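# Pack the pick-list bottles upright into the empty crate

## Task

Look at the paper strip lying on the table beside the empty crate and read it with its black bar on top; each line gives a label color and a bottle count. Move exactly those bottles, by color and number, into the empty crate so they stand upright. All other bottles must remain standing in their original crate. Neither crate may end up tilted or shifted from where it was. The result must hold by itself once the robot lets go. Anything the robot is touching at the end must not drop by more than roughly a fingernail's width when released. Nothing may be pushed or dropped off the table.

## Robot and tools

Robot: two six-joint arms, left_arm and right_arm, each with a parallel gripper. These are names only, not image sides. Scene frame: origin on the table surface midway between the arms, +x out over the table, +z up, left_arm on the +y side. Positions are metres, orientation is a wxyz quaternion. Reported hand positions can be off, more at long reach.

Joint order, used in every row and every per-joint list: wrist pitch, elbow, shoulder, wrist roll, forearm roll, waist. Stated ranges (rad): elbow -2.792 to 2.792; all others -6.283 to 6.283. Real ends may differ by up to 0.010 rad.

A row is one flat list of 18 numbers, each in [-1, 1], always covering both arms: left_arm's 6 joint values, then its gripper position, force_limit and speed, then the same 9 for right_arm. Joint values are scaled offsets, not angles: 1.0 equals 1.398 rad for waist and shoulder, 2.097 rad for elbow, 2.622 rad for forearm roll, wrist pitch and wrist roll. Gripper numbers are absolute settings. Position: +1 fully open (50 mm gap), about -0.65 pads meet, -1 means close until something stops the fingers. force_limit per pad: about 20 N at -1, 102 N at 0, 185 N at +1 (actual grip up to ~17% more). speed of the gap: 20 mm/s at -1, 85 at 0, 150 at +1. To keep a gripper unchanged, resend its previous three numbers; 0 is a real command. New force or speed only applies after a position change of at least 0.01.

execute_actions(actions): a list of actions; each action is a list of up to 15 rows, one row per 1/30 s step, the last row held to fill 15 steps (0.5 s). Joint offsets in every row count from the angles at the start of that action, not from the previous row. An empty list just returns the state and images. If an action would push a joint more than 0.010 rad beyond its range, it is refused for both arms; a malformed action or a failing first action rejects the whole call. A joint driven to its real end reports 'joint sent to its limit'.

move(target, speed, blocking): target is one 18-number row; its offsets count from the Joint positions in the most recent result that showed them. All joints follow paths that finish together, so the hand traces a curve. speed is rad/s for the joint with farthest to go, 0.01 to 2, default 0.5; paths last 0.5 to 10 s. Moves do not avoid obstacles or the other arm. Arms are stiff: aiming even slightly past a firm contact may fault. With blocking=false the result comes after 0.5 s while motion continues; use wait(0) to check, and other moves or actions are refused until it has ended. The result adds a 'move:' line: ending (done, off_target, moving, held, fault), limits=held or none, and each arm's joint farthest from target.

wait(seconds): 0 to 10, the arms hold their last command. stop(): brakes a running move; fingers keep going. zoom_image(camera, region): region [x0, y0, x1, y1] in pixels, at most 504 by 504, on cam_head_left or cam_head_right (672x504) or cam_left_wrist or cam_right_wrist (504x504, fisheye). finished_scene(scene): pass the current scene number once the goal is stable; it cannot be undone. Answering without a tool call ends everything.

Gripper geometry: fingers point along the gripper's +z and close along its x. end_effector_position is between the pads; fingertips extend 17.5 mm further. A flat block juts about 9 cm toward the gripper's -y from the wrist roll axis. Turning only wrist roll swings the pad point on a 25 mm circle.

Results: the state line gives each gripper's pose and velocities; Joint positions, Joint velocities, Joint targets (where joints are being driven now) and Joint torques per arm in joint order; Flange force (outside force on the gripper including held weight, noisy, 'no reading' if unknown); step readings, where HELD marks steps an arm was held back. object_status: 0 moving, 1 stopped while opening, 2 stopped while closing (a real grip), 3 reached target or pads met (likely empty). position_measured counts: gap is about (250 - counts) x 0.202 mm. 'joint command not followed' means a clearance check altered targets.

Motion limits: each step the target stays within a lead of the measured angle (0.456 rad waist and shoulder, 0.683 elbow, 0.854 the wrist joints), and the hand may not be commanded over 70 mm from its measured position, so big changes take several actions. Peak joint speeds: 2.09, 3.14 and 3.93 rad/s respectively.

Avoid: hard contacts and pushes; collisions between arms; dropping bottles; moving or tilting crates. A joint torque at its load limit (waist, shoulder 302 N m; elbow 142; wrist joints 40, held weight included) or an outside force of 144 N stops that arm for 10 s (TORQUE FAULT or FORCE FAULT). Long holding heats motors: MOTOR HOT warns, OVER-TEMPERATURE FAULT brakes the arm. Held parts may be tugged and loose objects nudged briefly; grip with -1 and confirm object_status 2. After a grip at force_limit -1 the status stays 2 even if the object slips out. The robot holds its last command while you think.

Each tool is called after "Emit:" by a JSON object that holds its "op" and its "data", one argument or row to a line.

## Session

Emit:
{"op": "execute_actions", "data": {
  "actions": []
}}

Scene clock: 0.00 s.
left_arm: end_effector_position=(+0.5778, +0.4450, +0.3011) position_measured=3 object_status=3 end_effector_quat_wxyz=(+0.474, -0.541, +0.508, +0.473) end_effector_velocity=(+0.001, -0.001, -0.001) end_effector_angular_velocity=(+0.000, +0.002, -0.001) | right_arm: end_effector_position=(+0.4142, -0.5622, +0.1454) position_measured=3 object_status=3 end_effector_quat_wxyz=(+0.053, +0.806, -0.487, -0.332) end_effector_velocity=(-0.000, +0.001, -0.000) end_effector_angular_velocity=(+0.001, +0.001, -0.001)
Joint names: [wrist pitch, elbow, shoulder, wrist roll, forearm roll, waist]
Joint positions: left_arm=[ 1.976  1.902  0.428  2.185  0.974 -0.818] | right_arm=[1.548 1.932 0.317 2.544 0.221 0.1  ]
Joint velocities: left_arm=[-0.001 -0.     0.002  0.001  0.    -0.   ] | right_arm=[-0.     0.001  0.     0.001  0.002  0.   ]
Joint torques (N m, as the joint torque sensors report them, + toward a larger angle): no reading
Flange force (N, the push that the arm receives, along the gripper's own x y z axes): no reading
Joint targets: left_arm=[1.976 1.902 0.428 2.185 0.974 -0.818] | right_arm=[1.548 1.932 0.317 2.544 0.221 0.100]

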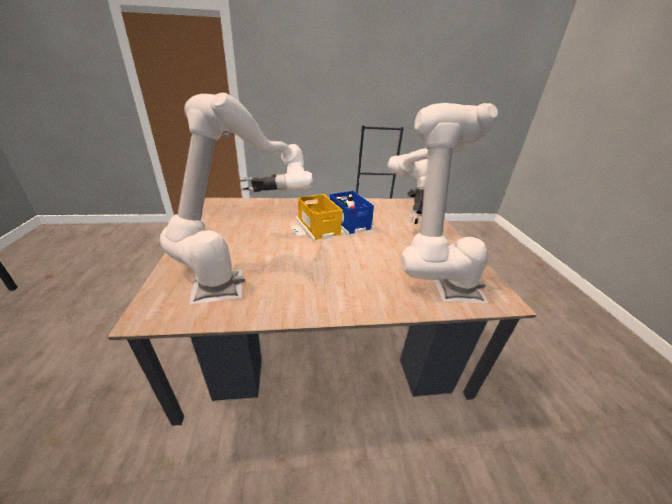

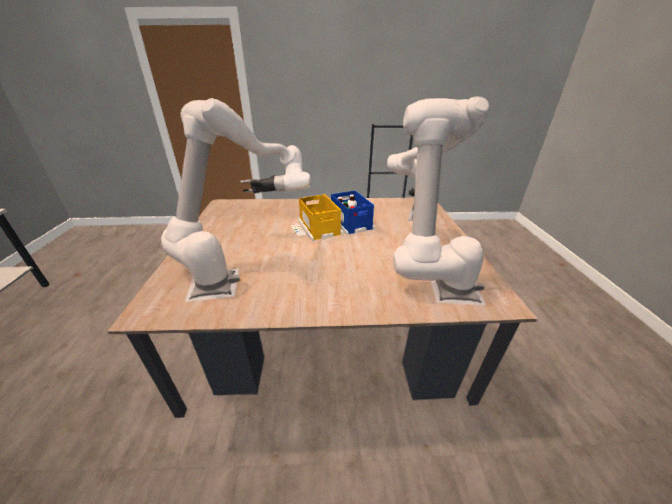

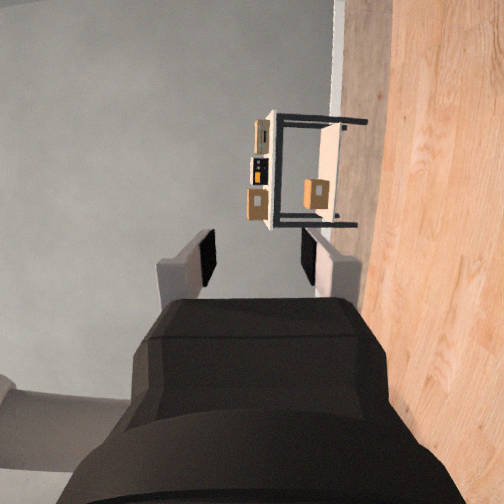

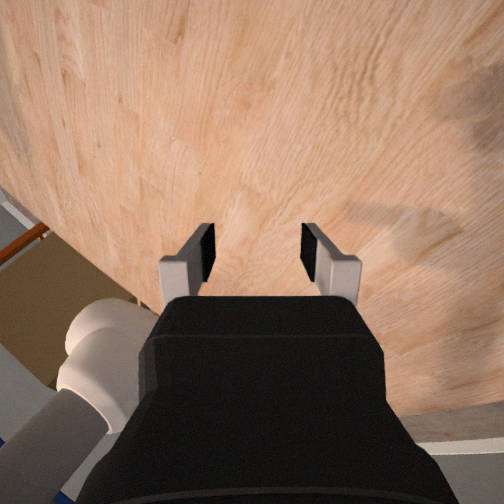

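Emit:
{"op": "move", "data": {
  "target": [-0.2053,-0.2526,-0.0689,0.7113,-0.3718,0.1917,0.6,-0.5,0,0,0,0,0,0,0,1,0,0],
  "speed": 1.2
}}

Scene clock: 6.97 s.
left_arm: end_effector_position=(+0.7365, +0.2378, +0.3604) position_measured=63 object_status=3 end_effector_quat_wxyz=(-0.000, -0.129, +0.992, -0.000) end_effector_velocity=(+0.001, -0.000, +0.001) end_effector_angular_velocity=(-0.001, -0.001, -0.001) | right_arm: end_effector_position=(+0.4142, -0.5622, +0.1454) position_measured=3 object_status=3 end_effector_quat_wxyz=(+0.053, +0.806, -0.487, -0.332) end_effector_velocity=(+0.000, -0.000, +0.000) end_effector_angular_velocity=(+0.000, -0.001, -0.000)
Joint names: [wrist pitch, elbow, shoulder, wrist roll, forearm roll, waist]
Joint positions: left_arm=[ 1.438  1.372  0.332  4.05  -0.001 -0.55 ] | right_arm=[1.548 1.932 0.317 2.544 0.221 0.1  ]
Joint velocities: left_arm=[-0.    -0.002  0.001  0.001 -0.     0.   ] | right_arm=[ 0.    -0.    -0.    -0.    -0.    -0.001]
Joint torques (N m, as the joint torque sensors report them, + toward a larger angle): left_arm=[  0.02 -43.74 -77.42   0.13   4.61   1.22] | right_arm=[  1.82 -29.89 -64.29   0.5    3.92  -0.13]
Flange force (N, the push that the arm receives, along the gripper's own x y z axes): left_arm=[2.3 -0.2 0.3] | right_arm=[-0.2 -0.7 -5.3]
Joint targets: left_arm=[1.438 1.372 0.332 4.050 -0.001 -0.550] | right_arm=[1.548 1.932 0.317 2.544 0.221 0.100]
move: done; limits=none; left_arm: farthest joint: the shoulder, 0.001 radians from its target (0.097 radians at the start); right_arm: farthest joint: the waist, 0.000 radians from its target (0.000 radians at the start)

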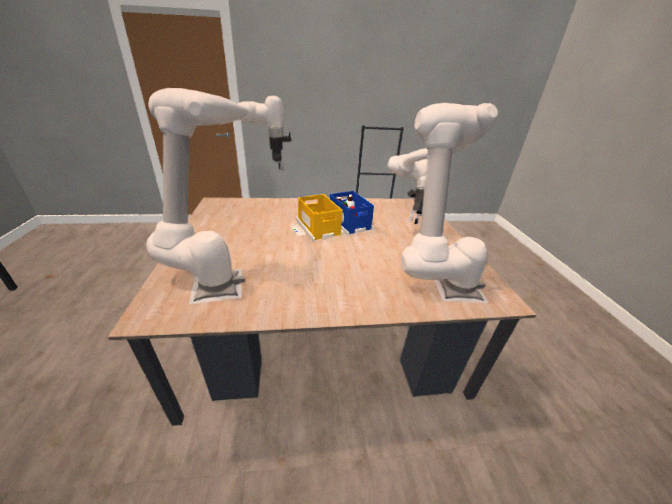

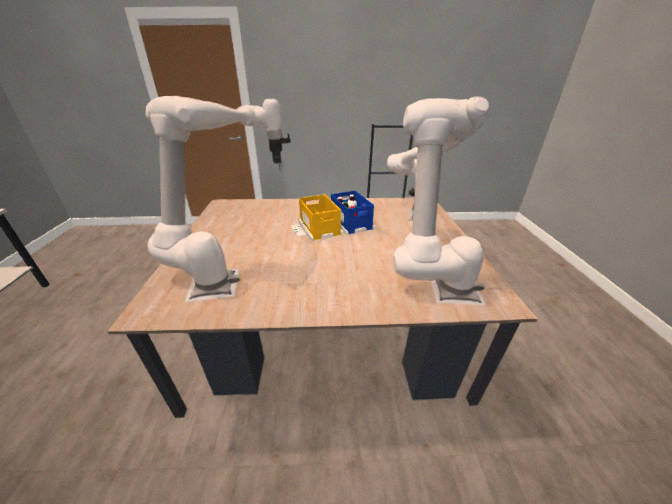

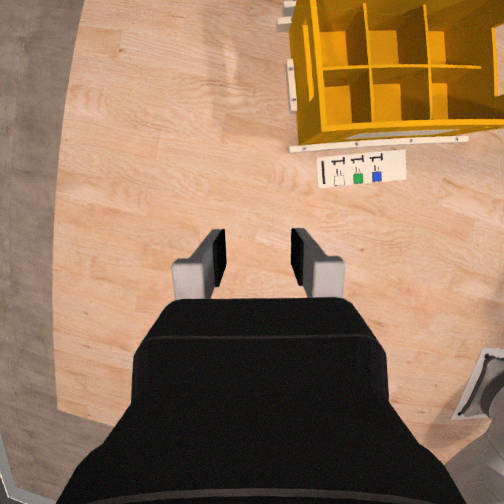

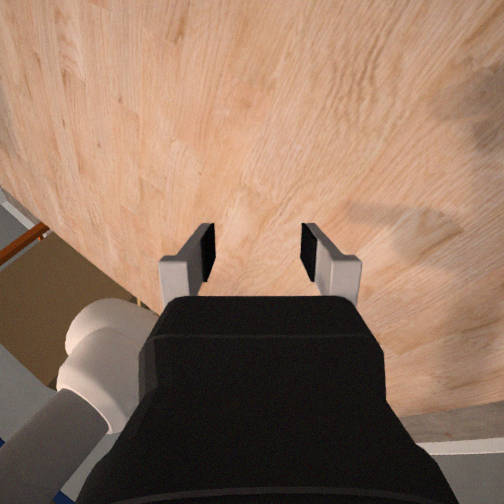

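Emit:
{"op": "move", "data": {
  "target": [-0.0039,-0.1362,0.2116,-0.2048,0,-0.357,0.6,-0.5,0,0,0,0,0,0,0,1,0,0],
  "speed": 0.7
}}

Scene clock: 10.97 s.
left_arm: end_effector_position=(+0.6241, -0.1953, +0.2704) position_measured=63 object_status=3 end_effector_quat_wxyz=(-0.001, -0.148, +0.989, -0.000) end_effector_velocity=(+0.000, -0.000, -0.001) end_effector_angular_velocity=(+0.001, +0.000, +0.002) | right_arm: end_effector_position=(+0.4142, -0.5622, +0.1454) position_measured=3 object_status=3 end_effector_quat_wxyz=(+0.053, +0.806, -0.487, -0.332) end_effector_velocity=(-0.000, -0.001, -0.001) end_effector_angular_velocity=(-0.001, +0.003, -0.002)
Joint names: [wrist pitch, elbow, shoulder, wrist roll, forearm roll, waist]
Joint positions: left_arm=[ 1.428  1.086  0.628  3.513 -0.001 -1.049] | right_arm=[1.548 1.932 0.317 2.544 0.221 0.1  ]
Joint velocities: left_arm=[ 0.    -0.001  0.001 -0.002  0.    -0.   ] | right_arm=[ 0.     0.001  0.001  0.001 -0.    -0.001]
Joint torques (N m, as the joint torque sensors report them, + toward a larger angle): left_arm=[   0.32  -42.81 -107.     -0.14    4.35    0.96] | right_arm=[  1.42 -30.62 -64.27   0.22   3.91   1.07]
Flange force (N, the push that the arm receives, along the gripper's own x y z axes): left_arm=[-1.1 -3.4 0.2] | right_arm=[0.7 0.9 -4.8]
Joint targets: left_arm=[1.428 1.086 0.628 3.513 -0.001 -1.049] | right_arm=[1.548 1.932 0.317 2.544 0.221 0.100]
move: done; limits=none; left_arm: farthest joint: the waist, 0.000 radians from its target (0.499 radians at the start); right_arm: farthest joint: the waist, 0.000 radians from its target (0.000 radians at the start)

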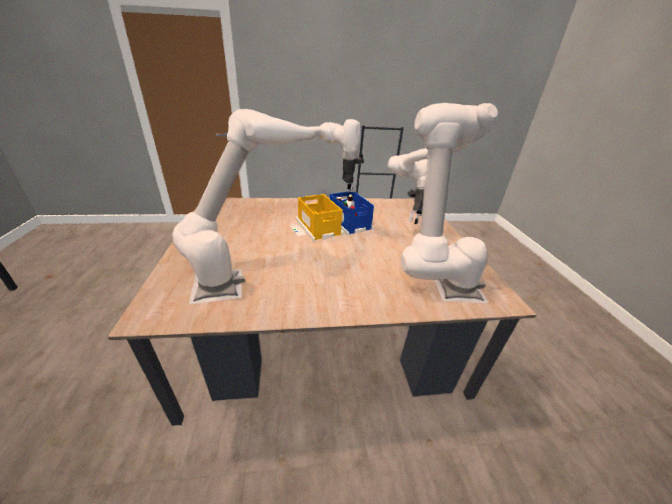

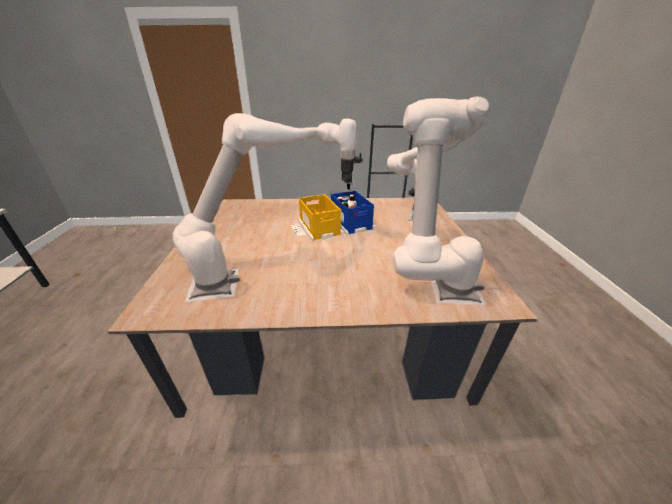

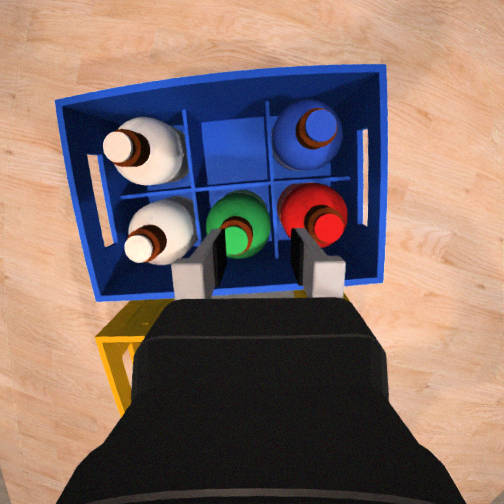

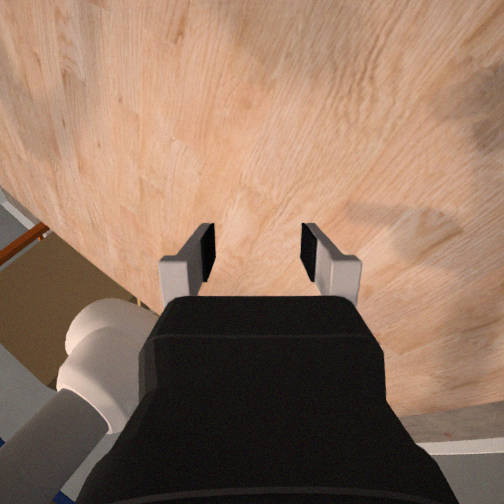

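Emit:
{"op": "move", "data": {
  "target": [-0.049,0.0617,-0.0005,-0.0314,0,0.0163,0.6,-0.5,0,0,0,0,0,0,0,1,0,0],
  "speed": 0.2
}}

Scene clock: 16.03 s.
left_arm: end_effector_position=(+0.6326, -0.1689, +0.2003) position_measured=63 object_status=3 end_effector_quat_wxyz=(-0.001, -0.200, +0.980, +0.000) end_effector_velocity=(+0.001, +0.001, -0.000) end_effector_angular_velocity=(-0.001, -0.000, +0.002) | right_arm: end_effector_position=(+0.4142, -0.5622, +0.1454) position_measured=3 object_status=3 end_effector_quat_wxyz=(+0.053, +0.806, -0.487, -0.332) end_effector_velocity=(-0.000, +0.001, -0.001) end_effector_angular_velocity=(+0.001, +0.002, -0.001)
Joint names: [wrist pitch, elbow, shoulder, wrist roll, forearm roll, waist]
Joint positions: left_arm=[ 1.299  1.216  0.627  3.431 -0.001 -1.026] | right_arm=[1.548 1.932 0.317 2.544 0.221 0.1  ]
Joint velocities: left_arm=[-0.001  0.     0.    -0.    -0.     0.001] | right_arm=[0.    0.    0.001 0.001 0.002 0.001]
Joint torques (N m, as the joint torque sensors report them, + toward a larger angle): left_arm=[   0.05  -41.46 -103.84    0.21    4.41    2.81] | right_arm=[  1.83 -31.15 -64.93   0.3    3.9    0.78]
Flange force (N, the push that the arm receives, along the gripper's own x y z axes): left_arm=[2.4 -1.6 -1.2] | right_arm=[0.9 -0.2 -2.7]
Joint targets: left_arm=[1.299 1.216 0.627 3.431 -0.001 -1.026] | right_arm=[1.548 1.932 0.317 2.544 0.221 0.100]
move: done; limits=none; left_arm: farthest joint: the waist, 0.000 radians from its target (0.023 radians at the start); right_arm: farthest joint: the waist, 0.000 radians from its target (0.000 radians at the start)

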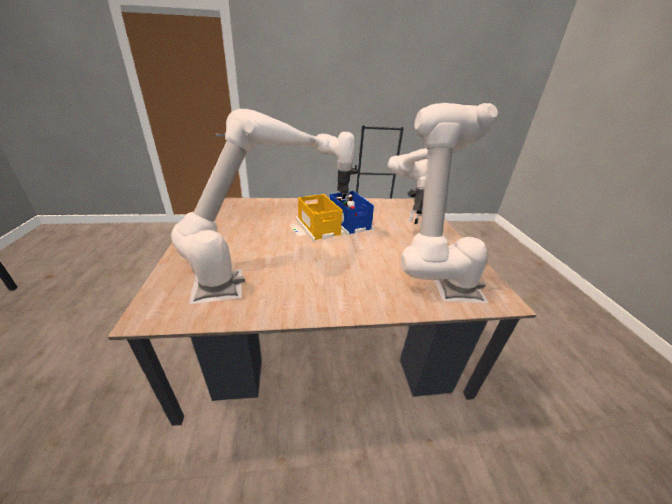

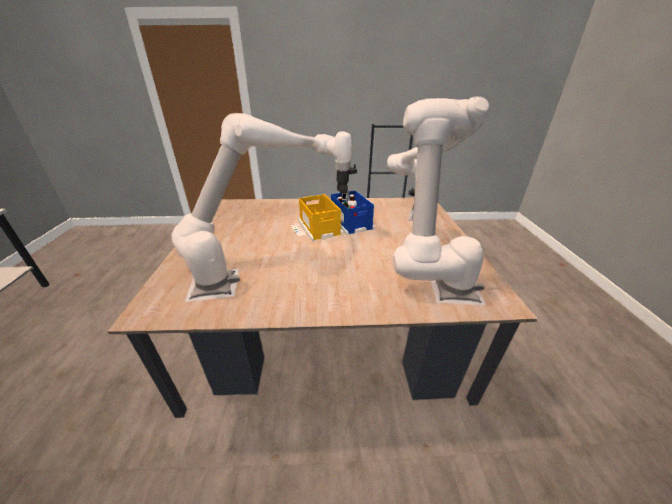

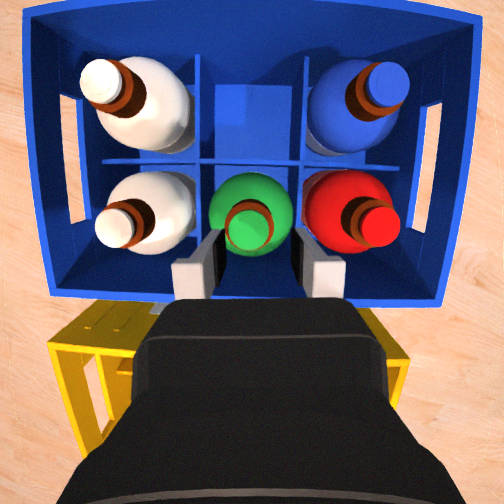

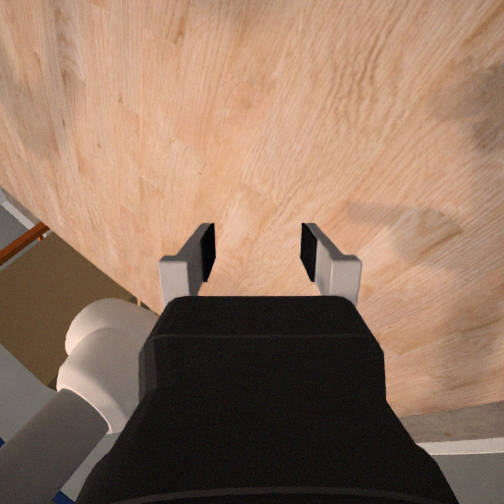

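Emit:
{"op": "move", "data": {
  "target": [-0.0275,0.0196,0.0222,0,0,0.0029,0.8,-0.5,0,0,0,0,0,0,0,1,0,0],
  "speed": 0.08
}}

Emit:
{"op": "move", "data": {
  "target": [0,0,0,0,0,0,-1,-0.3,0,0,0,0,0,0,0,1,0,0]
}}

Scene clock: 23.23 s.
left_arm: end_effector_position=(+0.6374, -0.1689, +0.1504) position_measured=32 object_status=3 end_effector_quat_wxyz=(-0.001, -0.202, +0.979, +0.000) end_effector_velocity=(+0.000, -0.000, -0.000) end_effector_angular_velocity=(-0.000, -0.000, -0.000) | right_arm: end_effector_position=(+0.4142, -0.5622, +0.1454) position_measured=3 object_status=3 end_effector_quat_wxyz=(+0.053, +0.806, -0.487, -0.332) end_effector_velocity=(+0.000, +0.000, +0.001) end_effector_angular_velocity=(+0.001, -0.001, -0.002)
Joint names: [wrist pitch, elbow, shoulder, wrist roll, forearm roll, waist]
Joint positions: left_arm=[ 1.227  1.257  0.658  3.431 -0.001 -1.022] | right_arm=[1.548 1.932 0.317 2.544 0.221 0.1  ]
Joint velocities: left_arm=[-0.001  0.     0.    -0.     0.    -0.   ] | right_arm=[ 0.    -0.    -0.001  0.     0.002 -0.001]
Joint torques (N m, as the joint torque sensors report them, + toward a larger angle): left_arm=[  -0.06  -41.58 -107.55    0.13    4.33    2.5 ] | right_arm=[  1.63 -30.44 -62.01   0.5    3.72   2.13]
Flange force (N, the push that the arm receives, along the gripper's own x y z axes): left_arm=[2.4 -1.9 0.2] | right_arm=[-0.3 5.1 -5.3]
Joint targets: left_arm=[1.227 1.257 0.658 3.431 -0.001 -1.022] | right_arm=[1.548 1.932 0.317 2.544 0.221 0.100]
move: done; limits=none; left_arm: farthest joint: the wrist pitch, 0.001 radians from its target (0.072 radians at the start); right_arm: farthest joint: the waist, 0.000 radians from its target (0.000 radians at the start)

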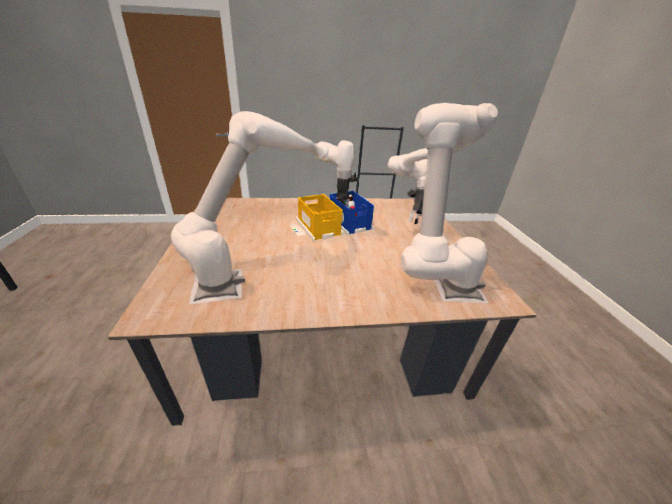

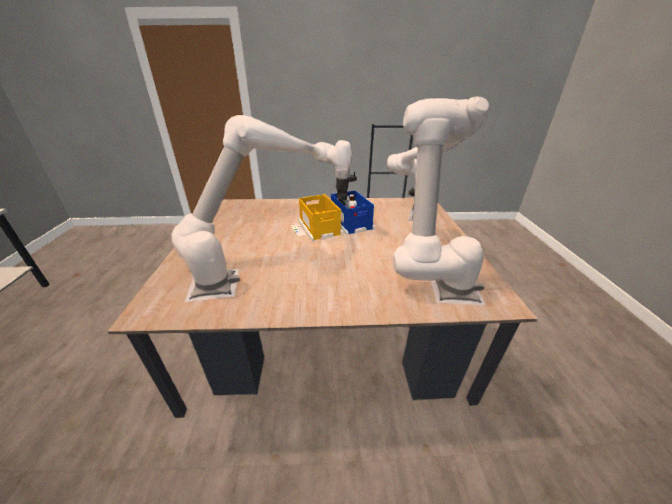

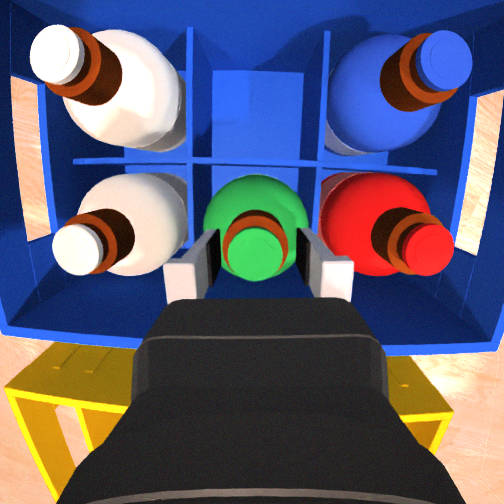

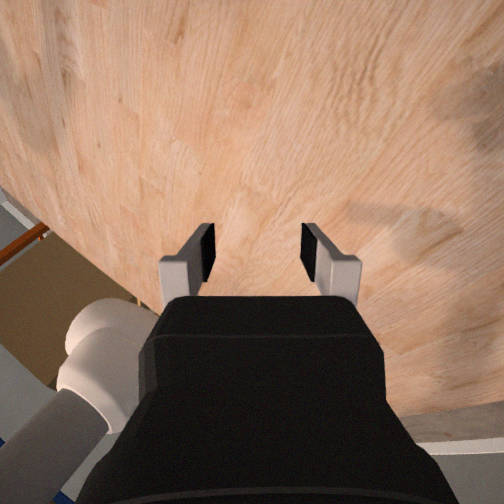

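Scene clock: 23.73 s.
left_arm: end_effector_position=(+0.6374, -0.1689, +0.1504) position_measured=88 object_status=2 end_effector_quat_wxyz=(-0.001, -0.202, +0.979, +0.000) end_effector_velocity=(+0.001, +0.000, +0.000) end_effector_angular_velocity=(-0.001, +0.000, +0.001) | right_arm: end_effector_position=(+0.4142, -0.5622, +0.1454) position_measured=3 object_status=3 end_effector_quat_wxyz=(+0.053, +0.806, -0.487, -0.332) end_effector_velocity=(-0.000, +0.002, +0.001) end_effector_angular_velocity=(+0.001, -0.002, +0.001)
Joint names: [wrist pitch, elbow, shoulder, wrist roll, forearm roll, waist]
Joint positions: left_arm=[ 1.227  1.257  0.658  3.431 -0.001 -1.022] | right_arm=[1.548 1.932 0.317 2.544 0.221 0.1  ]
Joint velocities: left_arm=[-0.    -0.001 -0.     0.001 -0.001  0.001] | right_arm=[-0.     0.    -0.002  0.     0.002  0.002]
Joint torques (N m, as the joint torque sensors report them, + toward a larger angle): left_arm=[   0.07  -42.04 -107.87    0.15    4.41    2.51] | right_arm=[  1.72 -31.46 -62.9    0.31   4.37  -2.35]
Flange force (N, the push that the arm receives, along the gripper's own x y z axes): left_arm=[2.2 -1.7 2.2] | right_arm=[-5.4 1.3 -1.9]
Joint targets: left_arm=[1.227 1.257 0.658 3.431 -0.001 -1.022] | right_arm=[1.548 1.932 0.317 2.544 0.221 0.100]
move: done; limits=none; left_arm: farthest joint: the waist, 0.000 radians from its target (0.000 radians at the start); right_arm: farthest joint: the waist, 0.000 radians from its target (0.000 radians at the start)

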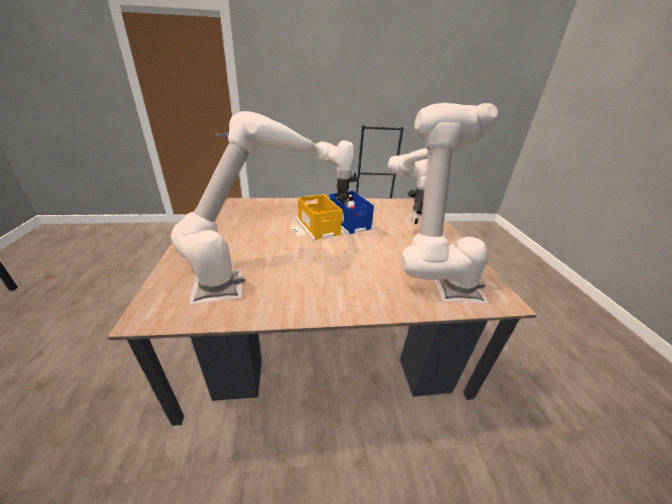

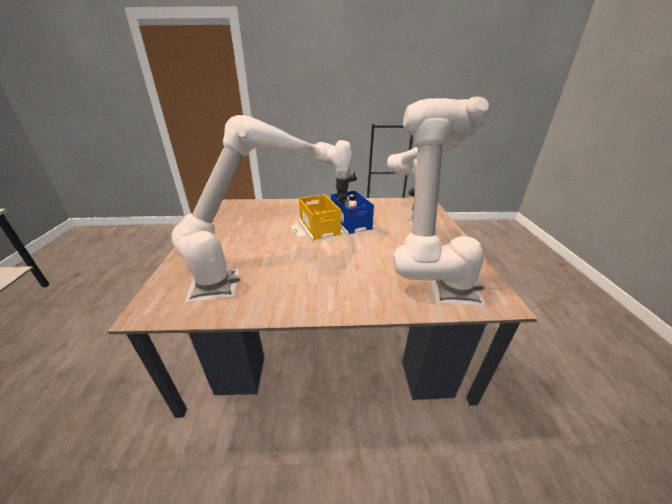

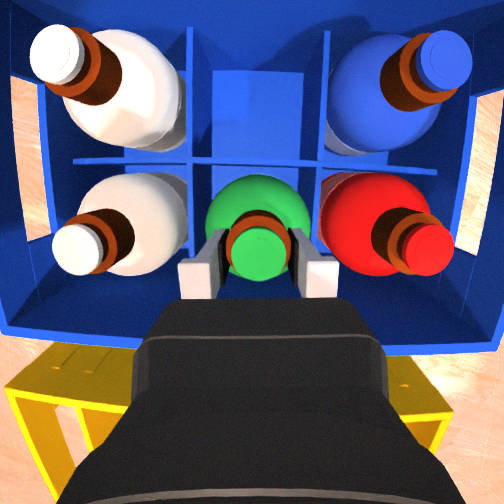

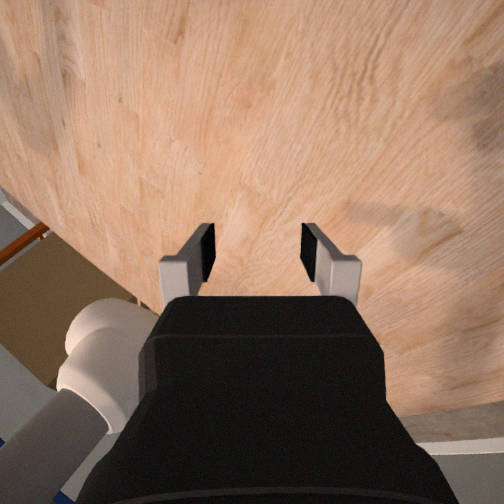

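Emit:
{"op": "move", "data": {
  "target": [0.0713,-0.0645,-0.037,0,0,0,-1,-0.3,0,0,0,0,0,0,0,1,0,0],
  "speed": 0.2
}}

Emit:
{"op": "move", "data": {
  "target": [0.0584,-0.0666,-0.0097,0,0,0,-1,-0.3,0,0,0,0,0,0,0,1,0,0],
  "speed": 0.25
}}

Emit:
{"op": "move", "data": {
  "target": [-0.0612,0.2491,-0.2589,0.0435,0,0.0787,-1,-0.3,0,0,0,0,0,0,0,1,0,0],
  "speed": 0.4
}}

Scene clock: 29.40 s.
left_arm: end_effector_position=(+0.6374, -0.1689, +0.2704) position_measured=88 object_status=2 end_effector_quat_wxyz=(-0.001, -0.202, +0.979, +0.000) end_effector_velocity=(-0.000, +0.000, +0.001) end_effector_angular_velocity=(+0.000, -0.001, -0.000) | right_arm: end_effector_position=(+0.4142, -0.5622, +0.1454) position_measured=3 object_status=3 end_effector_quat_wxyz=(+0.053, +0.806, -0.487, -0.332) end_effector_velocity=(+0.001, -0.000, +0.000) end_effector_angular_velocity=(+0.000, -0.000, -0.002)
Joint names: [wrist pitch, elbow, shoulder, wrist roll, forearm roll, waist]
Joint positions: left_arm=[ 1.414  1.121  0.607  3.431 -0.001 -1.022] | right_arm=[1.548 1.932 0.317 2.544 0.221 0.1  ]
Joint velocities: left_arm=[ 0.     0.001 -0.001 -0.     0.001 -0.   ] | right_arm=[ 0.    -0.001  0.     0.001  0.001 -0.001]
Joint torques (N m, as the joint torque sensors report them, + toward a larger angle): left_arm=[  -0.17  -46.41 -108.78    0.14    4.5     0.43] | right_arm=[  1.67 -30.34 -60.45   0.66   4.04   1.04]
Flange force (N, the push that the arm receives, along the gripper's own x y z axes): left_arm=[0.2 -0.5 6.4] | right_arm=[-2.2 6.6 -5.5]
Joint targets: left_arm=[1.414 1.121 0.606 3.431 -0.001 -1.022] | right_arm=[1.548 1.932 0.317 2.544 0.221 0.100]
move: done; limits=none; left_arm: farthest joint: the waist, 0.000 radians from its target (0.000 radians at the start); right_arm: farthest joint: the waist, 0.000 radians from its target (0.000 radians at the start)

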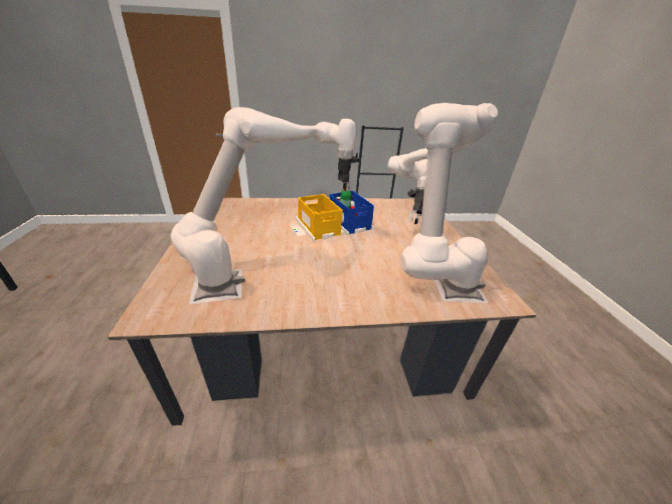

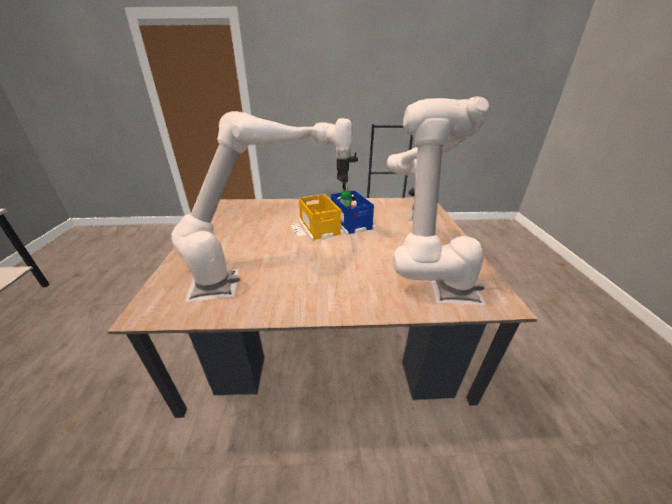

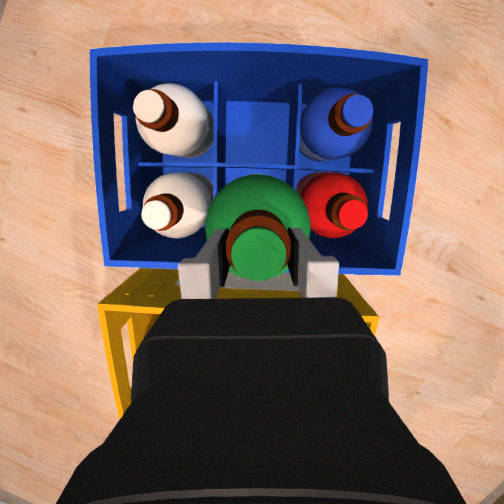

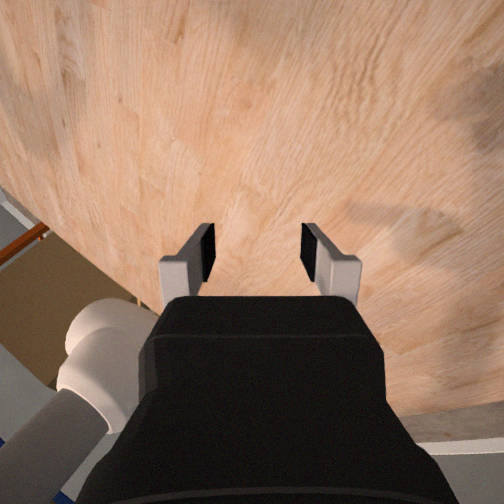

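Scene clock: 30.40 s.
left_arm: end_effector_position=(+0.6374, -0.1689, +0.3603) position_measured=88 object_status=2 end_effector_quat_wxyz=(-0.001, -0.202, +0.979, -0.000) end_effector_velocity=(+0.001, +0.000, -0.001) end_effector_angular_velocity=(+0.001, +0.001, +0.000) | right_arm: end_effector_position=(+0.4142, -0.5622, +0.1454) position_measured=3 object_status=3 end_effector_quat_wxyz=(+0.053, +0.806, -0.487, -0.332) end_effector_velocity=(+0.000, +0.000, +0.000) end_effector_angular_velocity=(-0.000, -0.001, +0.000)
Joint names: [wrist pitch, elbow, shoulder, wrist roll, forearm roll, waist]
Joint positions: left_arm=[ 1.567  0.982  0.593  3.431 -0.001 -1.022] | right_arm=[1.548 1.932 0.317 2.544 0.221 0.1  ]
Joint velocities: left_arm=[ 0.001 -0.001  0.002  0.     0.     0.   ] | right_arm=[-0.    -0.001  0.     0.     0.     0.001]
Joint torques (N m, as the joint torque sensors report them, + toward a larger angle): left_arm=[   0.09  -47.62 -110.03   -0.18    4.46    1.94] | right_arm=[  1.68 -31.84 -64.95   0.07   3.94   1.13]
Flange force (N, the push that the arm receives, along the gripper's own x y z axes): left_arm=[1.6 -2.5 7.3] | right_arm=[1.6 1.2 -2.6]
Joint targets: left_arm=[1.567 0.982 0.593 3.431 -0.001 -1.022] | right_arm=[1.548 1.932 0.317 2.544 0.221 0.100]
move: done; limits=none; left_arm: farthest joint: the elbow, 0.001 radians from its target (0.140 radians at the start); right_arm: farthest joint: the waist, 0.000 radians from its target (0.000 radians at the start)

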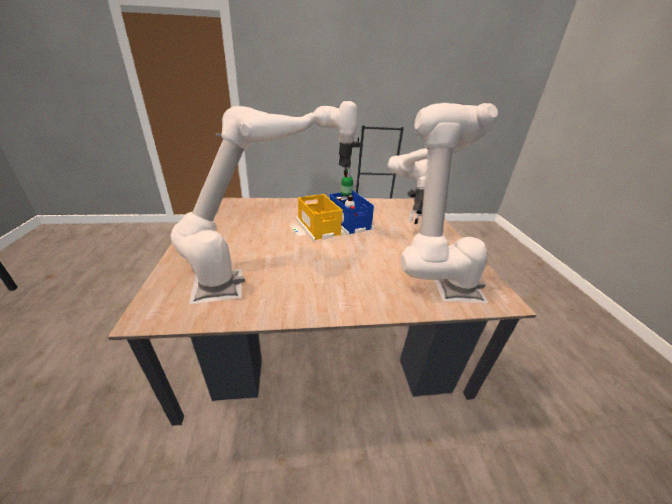

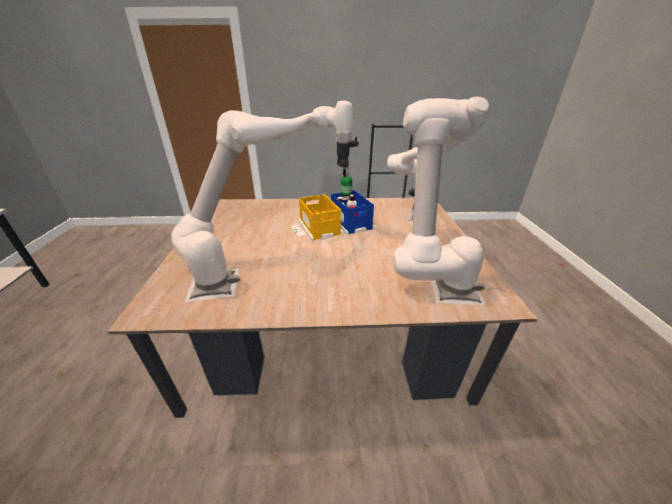

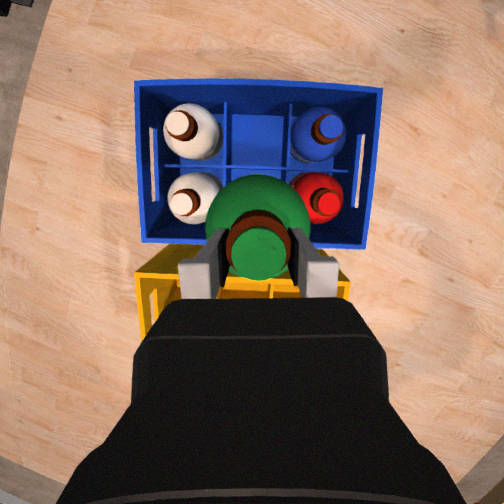

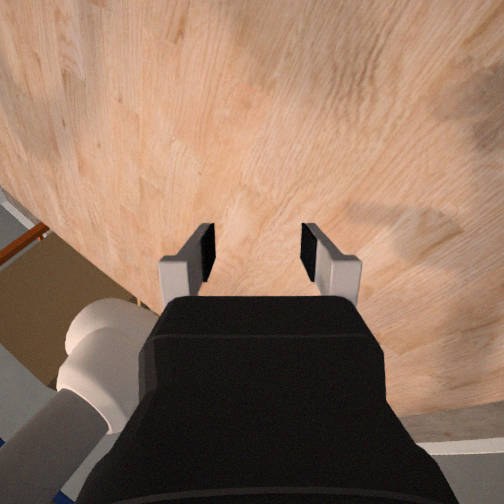

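Scene clock: 32.17 s.
left_arm: end_effector_position=(+0.5547, +0.0486, +0.3604) position_measured=88 object_status=2 end_effector_quat_wxyz=(-0.001, -0.200, +0.980, -0.000) end_effector_velocity=(-0.000, -0.000, -0.001) end_effector_angular_velocity=(+0.001, +0.001, +0.000) | right_arm: end_effector_position=(+0.4142, -0.5622, +0.1454) position_measured=3 object_status=3 end_effector_quat_wxyz=(+0.053, +0.806, -0.487, -0.332) end_effector_velocity=(-0.000, -0.001, -0.000) end_effector_angular_velocity=(-0.001, +0.000, +0.002)
Joint names: [wrist pitch, elbow, shoulder, wrist roll, forearm roll, waist]
Joint positions: left_arm=[ 1.407  1.504  0.231  3.545 -0.001 -0.912] | right_arm=[1.548 1.932 0.317 2.544 0.221 0.1  ]
Joint velocities: left_arm=[-0.     0.001  0.001 -0.001 -0.    -0.001] | right_arm=[ 0.     0.     0.    -0.001 -0.003 -0.   ]
Joint torques (N m, as the joint torque sensors report them, + toward a larger angle): left_arm=[ -0.07 -46.44 -69.8    0.15   4.3    1.11] | right_arm=[  2.06 -30.67 -64.62   0.42   4.08   4.9 ]
Flange force (N, the push that the arm receives, along the gripper's own x y z axes): left_arm=[2.9 0.4 6.0] | right_arm=[6.3 3.6 -4.9]
Joint targets: left_arm=[1.407 1.504 0.231 3.545 -0.001 -0.912] | right_arm=[1.548 1.932 0.317 2.544 0.221 0.100]
move: done; limits=none; left_arm: farthest joint: the waist, 0.000 radians from its target (0.110 radians at the start); right_arm: farthest joint: the waist, 0.000 radians from its target (0.000 radians at the start)

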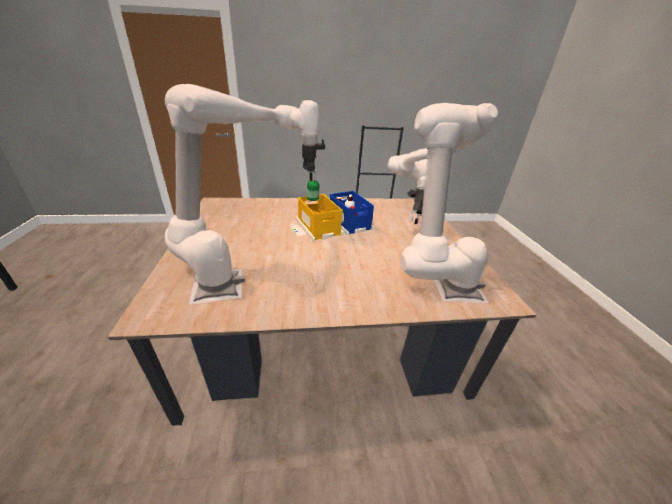

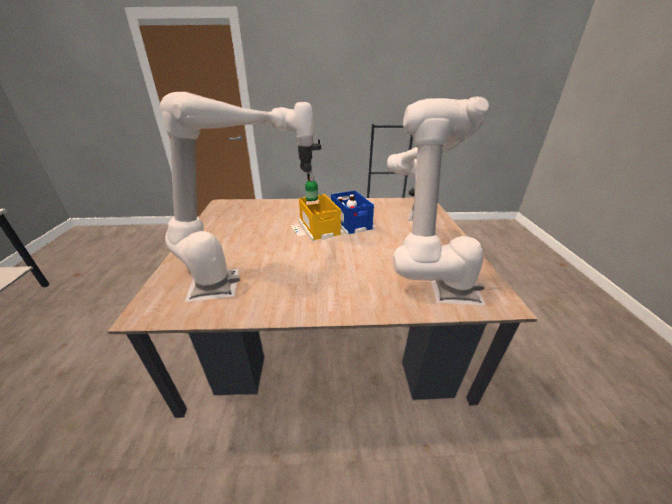

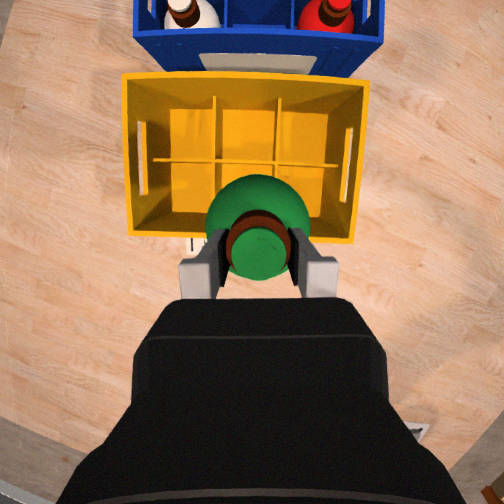

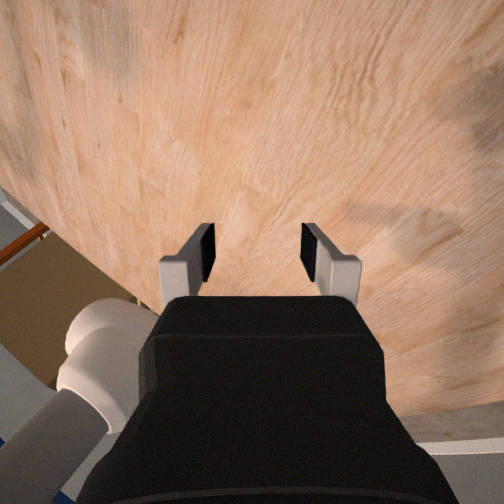

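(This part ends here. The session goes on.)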